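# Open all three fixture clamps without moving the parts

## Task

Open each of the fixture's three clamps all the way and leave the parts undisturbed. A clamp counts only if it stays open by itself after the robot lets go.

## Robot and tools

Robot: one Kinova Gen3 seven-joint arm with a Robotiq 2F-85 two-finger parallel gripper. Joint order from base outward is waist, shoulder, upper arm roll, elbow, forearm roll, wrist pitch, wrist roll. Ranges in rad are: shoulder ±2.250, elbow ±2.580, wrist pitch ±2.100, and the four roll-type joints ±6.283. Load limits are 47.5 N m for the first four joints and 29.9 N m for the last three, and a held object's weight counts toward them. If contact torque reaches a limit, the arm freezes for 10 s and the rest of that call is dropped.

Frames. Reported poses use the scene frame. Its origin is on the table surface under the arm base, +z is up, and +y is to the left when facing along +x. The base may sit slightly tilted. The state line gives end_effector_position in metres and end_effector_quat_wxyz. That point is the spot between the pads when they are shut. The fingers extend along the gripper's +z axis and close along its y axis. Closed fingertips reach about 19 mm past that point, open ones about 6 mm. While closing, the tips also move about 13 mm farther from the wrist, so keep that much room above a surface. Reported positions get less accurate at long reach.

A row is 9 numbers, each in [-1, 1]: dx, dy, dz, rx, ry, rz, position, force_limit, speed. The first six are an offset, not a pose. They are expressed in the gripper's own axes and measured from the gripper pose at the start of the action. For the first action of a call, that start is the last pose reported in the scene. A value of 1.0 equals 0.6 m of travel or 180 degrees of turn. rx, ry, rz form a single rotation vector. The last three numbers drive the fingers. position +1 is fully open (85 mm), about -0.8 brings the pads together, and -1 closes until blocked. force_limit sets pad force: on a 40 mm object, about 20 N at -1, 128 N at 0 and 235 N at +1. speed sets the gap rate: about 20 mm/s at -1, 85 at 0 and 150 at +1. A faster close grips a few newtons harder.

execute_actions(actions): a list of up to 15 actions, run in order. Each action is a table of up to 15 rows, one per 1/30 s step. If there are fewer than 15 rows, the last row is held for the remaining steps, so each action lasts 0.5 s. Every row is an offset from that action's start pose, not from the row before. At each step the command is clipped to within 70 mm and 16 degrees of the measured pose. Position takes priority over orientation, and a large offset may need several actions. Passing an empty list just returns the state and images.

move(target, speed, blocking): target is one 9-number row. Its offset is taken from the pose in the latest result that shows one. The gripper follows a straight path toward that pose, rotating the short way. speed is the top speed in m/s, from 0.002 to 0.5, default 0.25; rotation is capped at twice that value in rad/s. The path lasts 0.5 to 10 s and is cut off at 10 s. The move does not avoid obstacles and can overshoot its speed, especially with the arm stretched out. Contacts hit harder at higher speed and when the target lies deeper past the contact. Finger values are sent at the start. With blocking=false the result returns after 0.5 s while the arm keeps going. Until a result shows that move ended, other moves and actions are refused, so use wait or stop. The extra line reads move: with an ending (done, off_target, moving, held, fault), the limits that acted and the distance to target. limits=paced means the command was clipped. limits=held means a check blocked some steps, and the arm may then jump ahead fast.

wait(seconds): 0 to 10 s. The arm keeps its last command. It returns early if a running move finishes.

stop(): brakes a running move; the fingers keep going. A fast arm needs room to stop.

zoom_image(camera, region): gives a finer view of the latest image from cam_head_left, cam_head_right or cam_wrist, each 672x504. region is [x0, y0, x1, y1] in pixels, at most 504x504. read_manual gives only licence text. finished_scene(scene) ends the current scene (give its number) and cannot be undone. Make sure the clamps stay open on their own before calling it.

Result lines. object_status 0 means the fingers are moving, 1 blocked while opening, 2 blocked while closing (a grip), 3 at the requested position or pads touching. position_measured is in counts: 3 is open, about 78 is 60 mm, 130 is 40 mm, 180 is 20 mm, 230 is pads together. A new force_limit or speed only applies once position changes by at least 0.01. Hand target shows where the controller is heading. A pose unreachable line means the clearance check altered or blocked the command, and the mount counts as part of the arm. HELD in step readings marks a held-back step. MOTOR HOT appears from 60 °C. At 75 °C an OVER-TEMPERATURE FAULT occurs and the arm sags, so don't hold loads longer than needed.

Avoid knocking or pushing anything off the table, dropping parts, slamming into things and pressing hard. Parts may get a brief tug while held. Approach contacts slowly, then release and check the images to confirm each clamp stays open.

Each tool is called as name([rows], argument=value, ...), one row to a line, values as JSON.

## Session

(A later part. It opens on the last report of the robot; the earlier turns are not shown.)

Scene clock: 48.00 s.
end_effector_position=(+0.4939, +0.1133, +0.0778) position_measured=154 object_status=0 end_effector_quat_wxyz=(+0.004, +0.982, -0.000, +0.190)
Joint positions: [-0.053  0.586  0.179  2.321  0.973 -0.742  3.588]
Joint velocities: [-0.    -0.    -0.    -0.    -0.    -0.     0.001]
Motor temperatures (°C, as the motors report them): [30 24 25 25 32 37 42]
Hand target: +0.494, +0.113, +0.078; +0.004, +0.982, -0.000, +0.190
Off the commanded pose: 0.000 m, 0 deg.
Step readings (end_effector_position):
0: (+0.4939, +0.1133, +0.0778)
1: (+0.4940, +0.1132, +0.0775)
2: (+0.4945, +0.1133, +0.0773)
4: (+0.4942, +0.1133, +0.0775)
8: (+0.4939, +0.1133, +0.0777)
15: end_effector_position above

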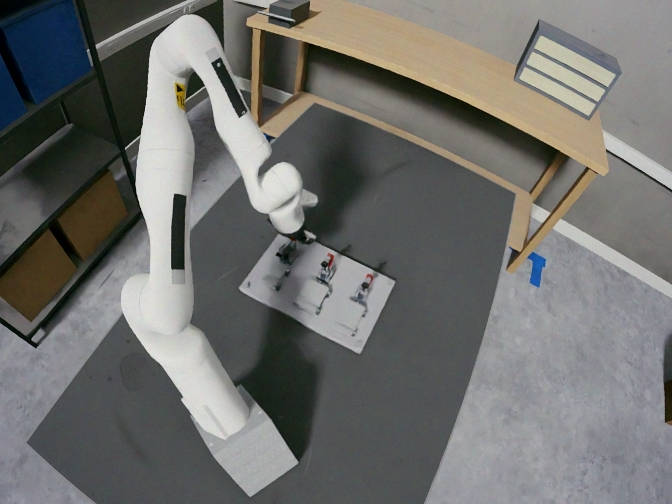

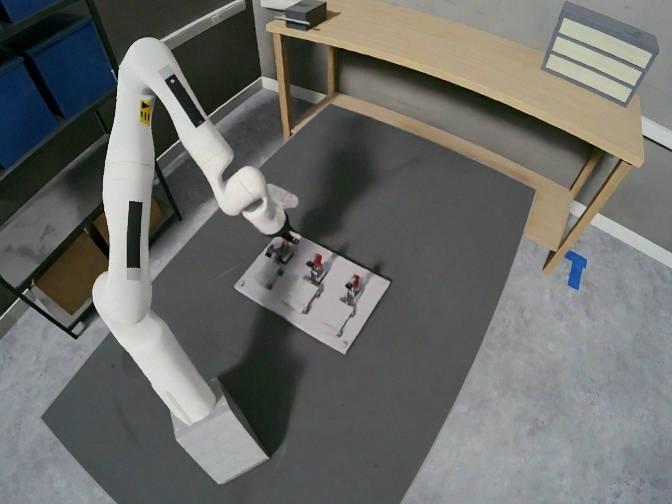

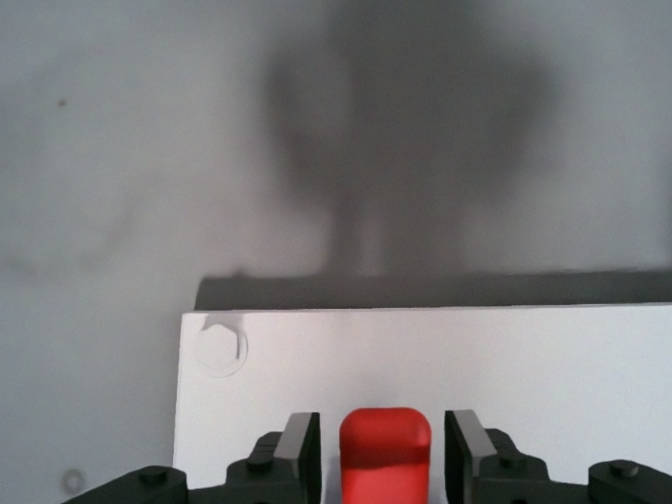

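move(target=[0.0647,0,0.0224,0,-0.178,0,-0.2,-0.3,0.8], speed=0.35)

execute_actions([
  [[0,0,0,0,0,0,-1,-0.3,1]],
])

move(target=[-0.075,0,0.008,0,0,0,-1,-0.3,1], speed=0.03)

move(target=[-0.014,0,0,0,0,0,-1,-0.3,1], speed=0.015)

Scene clock: 49.77 s.
end_effector_position=(+0.5352, +0.1138, +0.0802) position_measured=154 object_status=3 end_effector_quat_wxyz=(+0.004, +0.996, -0.002, -0.088)
Joint positions: [-0.072  0.721  0.291  1.59   2.261 -1.066  2.278]
Joint velocities: [-0.002  0.009 -0.003 -0.003  0.002  0.    -0.002]
Motor temperatures (°C, as the motors report them): [30 24 25 25 32 37 42]
Hand target: +0.535, +0.114, +0.080; +0.004, +0.996, -0.002, -0.088
Off the commanded pose: 0.001 m, 0 deg.
move: done

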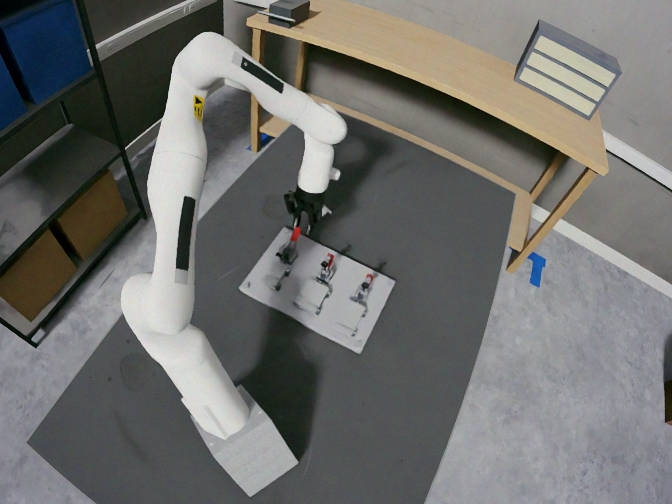

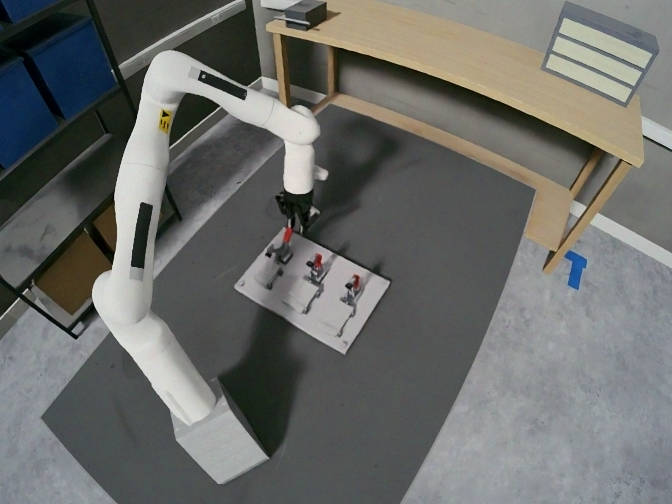

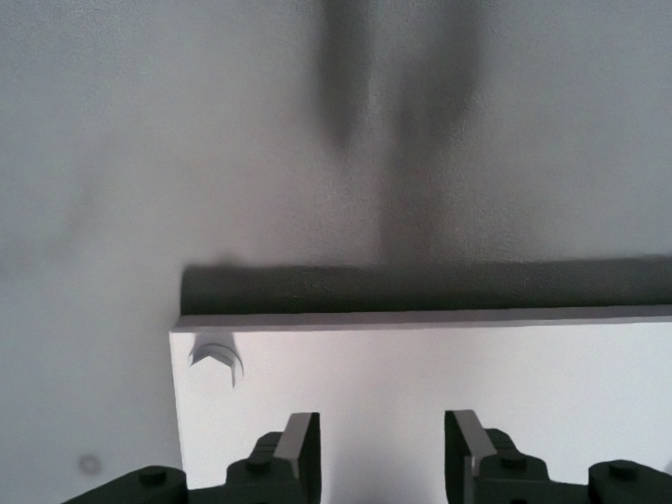

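Scene clock: 50.27 s.
end_effector_position=(+0.5353, +0.1138, +0.0803) position_measured=231 object_status=3 end_effector_quat_wxyz=(+0.004, +0.996, -0.002, -0.088)
Joint positions: [-0.072  0.721  0.291  1.59   2.261 -1.065  2.278]
Joint velocities: [ 0.001  0.002  0.    -0.    -0.    -0.    -0.   ]
Motor temperatures (°C, as the motors report them): [30 24 25 25 32 37 42]
Hand target: +0.535, +0.114, +0.080; +0.004, +0.996, -0.002, -0.088
Off the commanded pose: 0.000 m, 0 deg.
Step readings (end_effector_position):
0: (+0.5352, +0.1138, +0.0802)
1: (+0.5353, +0.1139, +0.0803)
2: (+0.5353, +0.1139, +0.0804)
4: (+0.5353, +0.1139, +0.0804)
8: (+0.5353, +0.1138, +0.0803)
15: end_effector_position above

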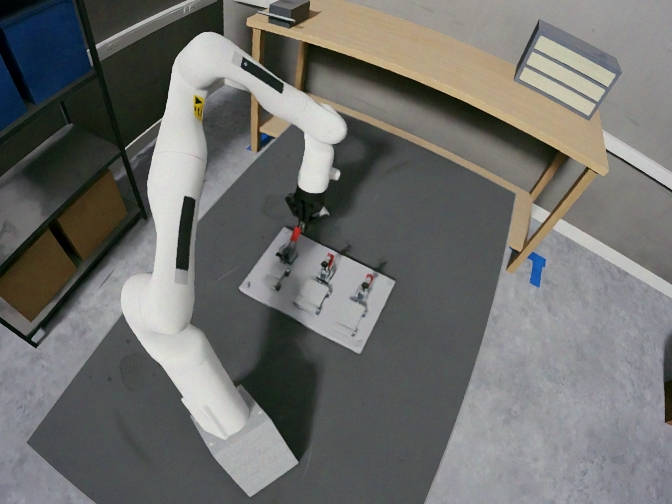

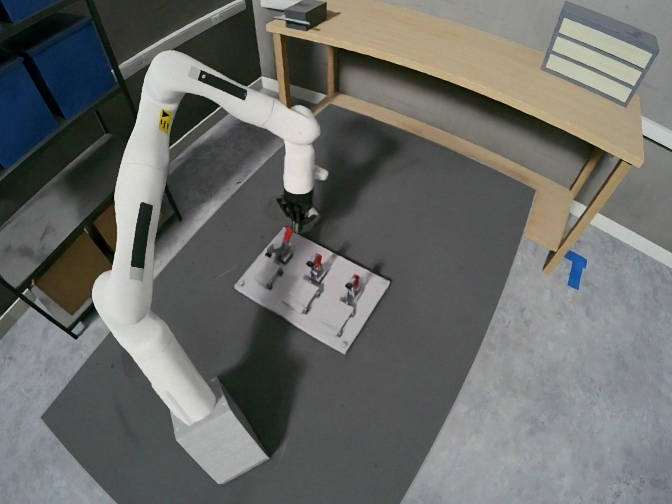

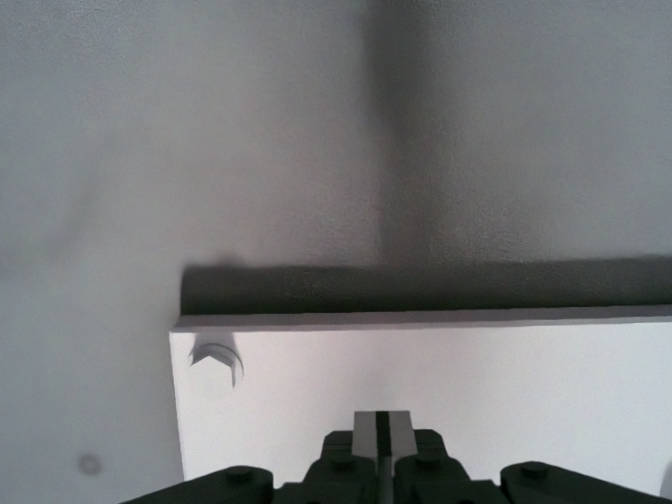

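Scene clock: 52.00 s.
end_effector_position=(+0.4907, +0.1138, +0.0835) position_measured=231 object_status=3 end_effector_quat_wxyz=(+0.004, +0.996, -0.001, -0.087)
Joint positions: [-0.07   0.656  0.275  1.76   2.233 -0.983  2.366]
Joint velocities: [-0.    -0.001  0.     0.001 -0.     0.001 -0.   ]
Motor temperatures (°C, as the motors report them): [30 24 25 25 32 37 42]
Hand target: +0.490, +0.114, +0.083; +0.004, +0.996, -0.002, -0.088
Off the commanded pose: 0.001 m, 0 deg.
move: done

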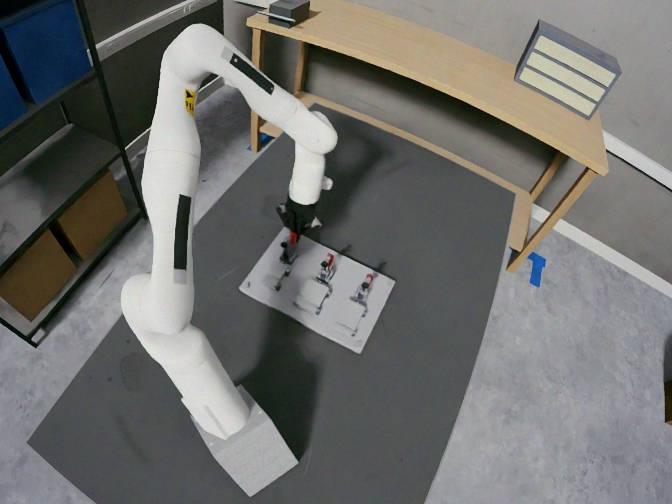

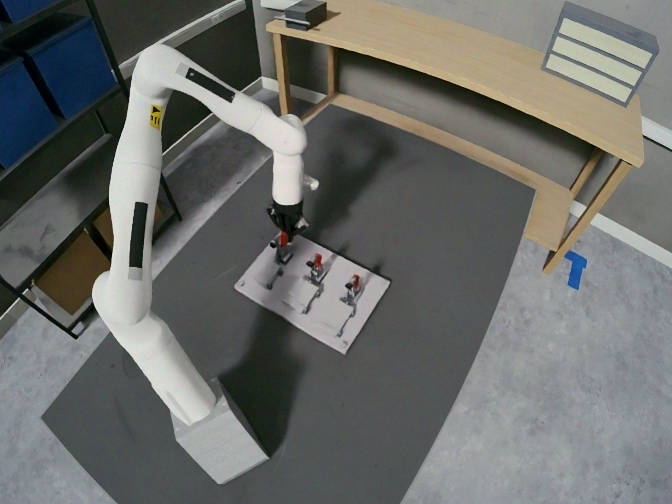

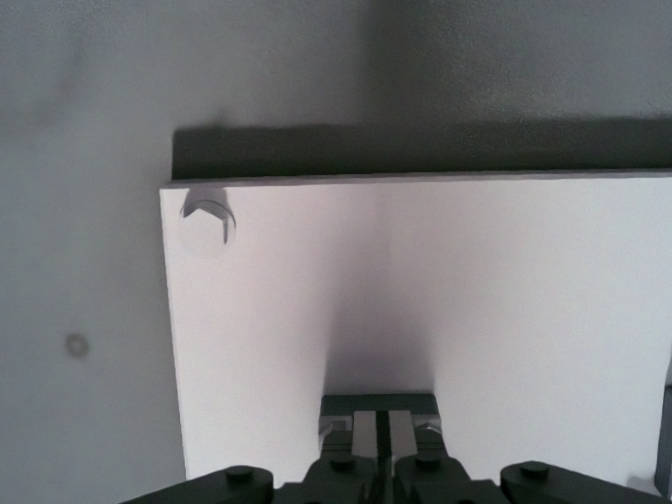

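Scene clock: 52.77 s.
end_effector_position=(+0.4876, +0.1138, +0.0857) position_measured=231 object_status=3 end_effector_quat_wxyz=(+0.005, +0.997, -0.000, -0.082)
Joint positions: [-0.069  0.642  0.273  1.784  2.224 -0.967  2.382]
Joint velocities: [-0.    -0.001  0.002  0.001 -0.    -0.001  0.001]
Motor temperatures (°C, as the motors report them): [30 24 25 25 32 37 42]
Hand target: +0.482, +0.114, +0.085; +0.004, +0.996, -0.001, -0.087
Off the commanded pose: 0.005 m, 1 deg.
move: off_target

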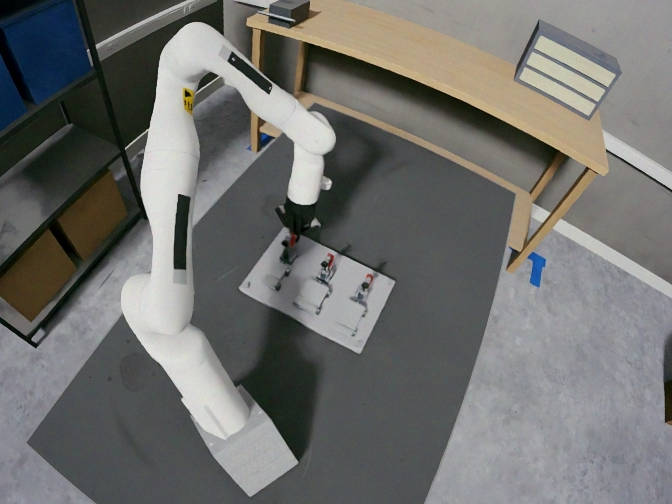

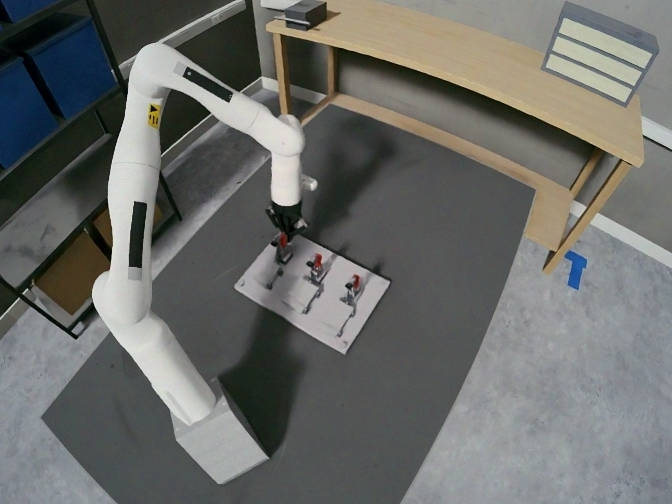

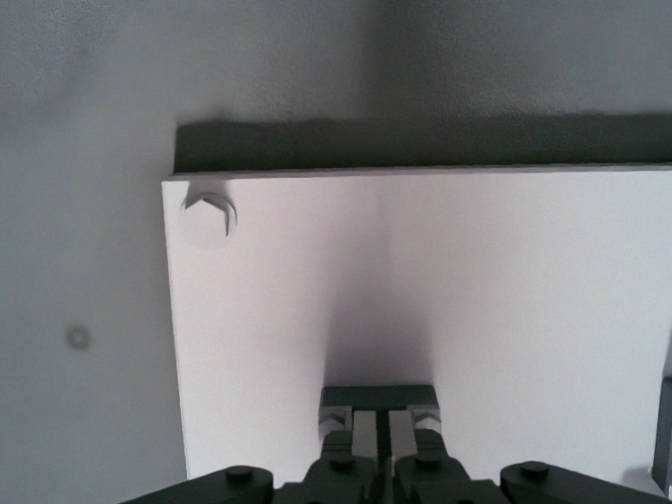

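move(target=[0.05,0,-0.05,0,0,0,-1,-0.3,1], speed=0.12)

zoom_image(camera="cam_head_right", region=[220, 210, 420, 370])

finished_scene(scene=1)

Scene clock: 53.73 s.
end_effector_position=(+0.5222, +0.1143, +0.1104) position_measured=231 object_status=3 end_effector_quat_wxyz=(+0.005, +0.997, -0.000, -0.082)
Joint positions: [-0.056  0.648  0.305  1.651  2.279 -1.077  2.299]
Joint velocities: [ 0.001  0.002  0.    -0.001  0.    -0.001 -0.   ]
Motor temperatures (°C, as the motors report them): [30 24 25 25 32 37 42]
Hand target: +0.522, +0.114, +0.110; +0.005, +0.997, -0.000, -0.082
Off the commanded pose: 0.000 m, 0 deg.
move: done

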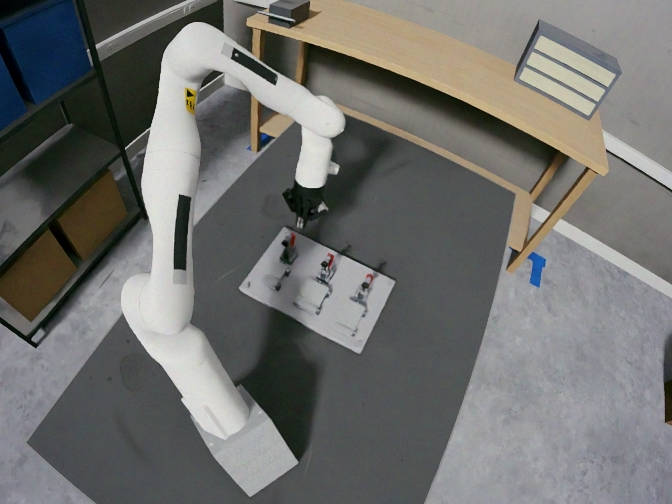

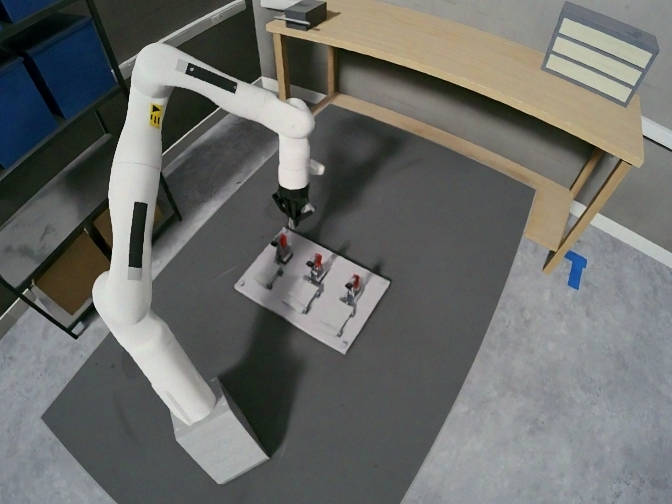

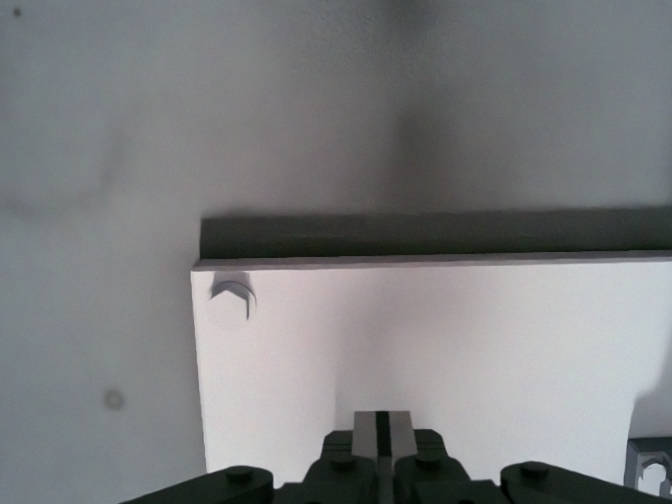

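Region (220, 210, 420, 370) of cam_head_right's 672x504 image, scaled by 2.520, with more detail than that image has; it fills the top 403 rows of this view, and the rest is white.

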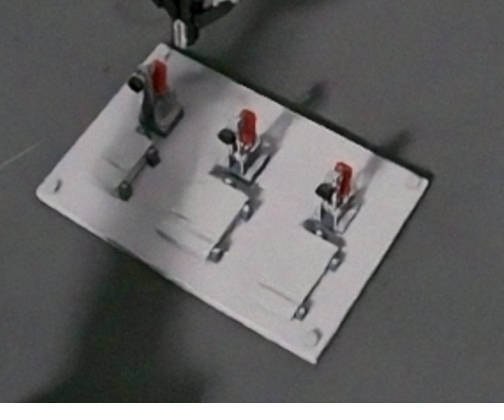

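The scene is finished: the task was done.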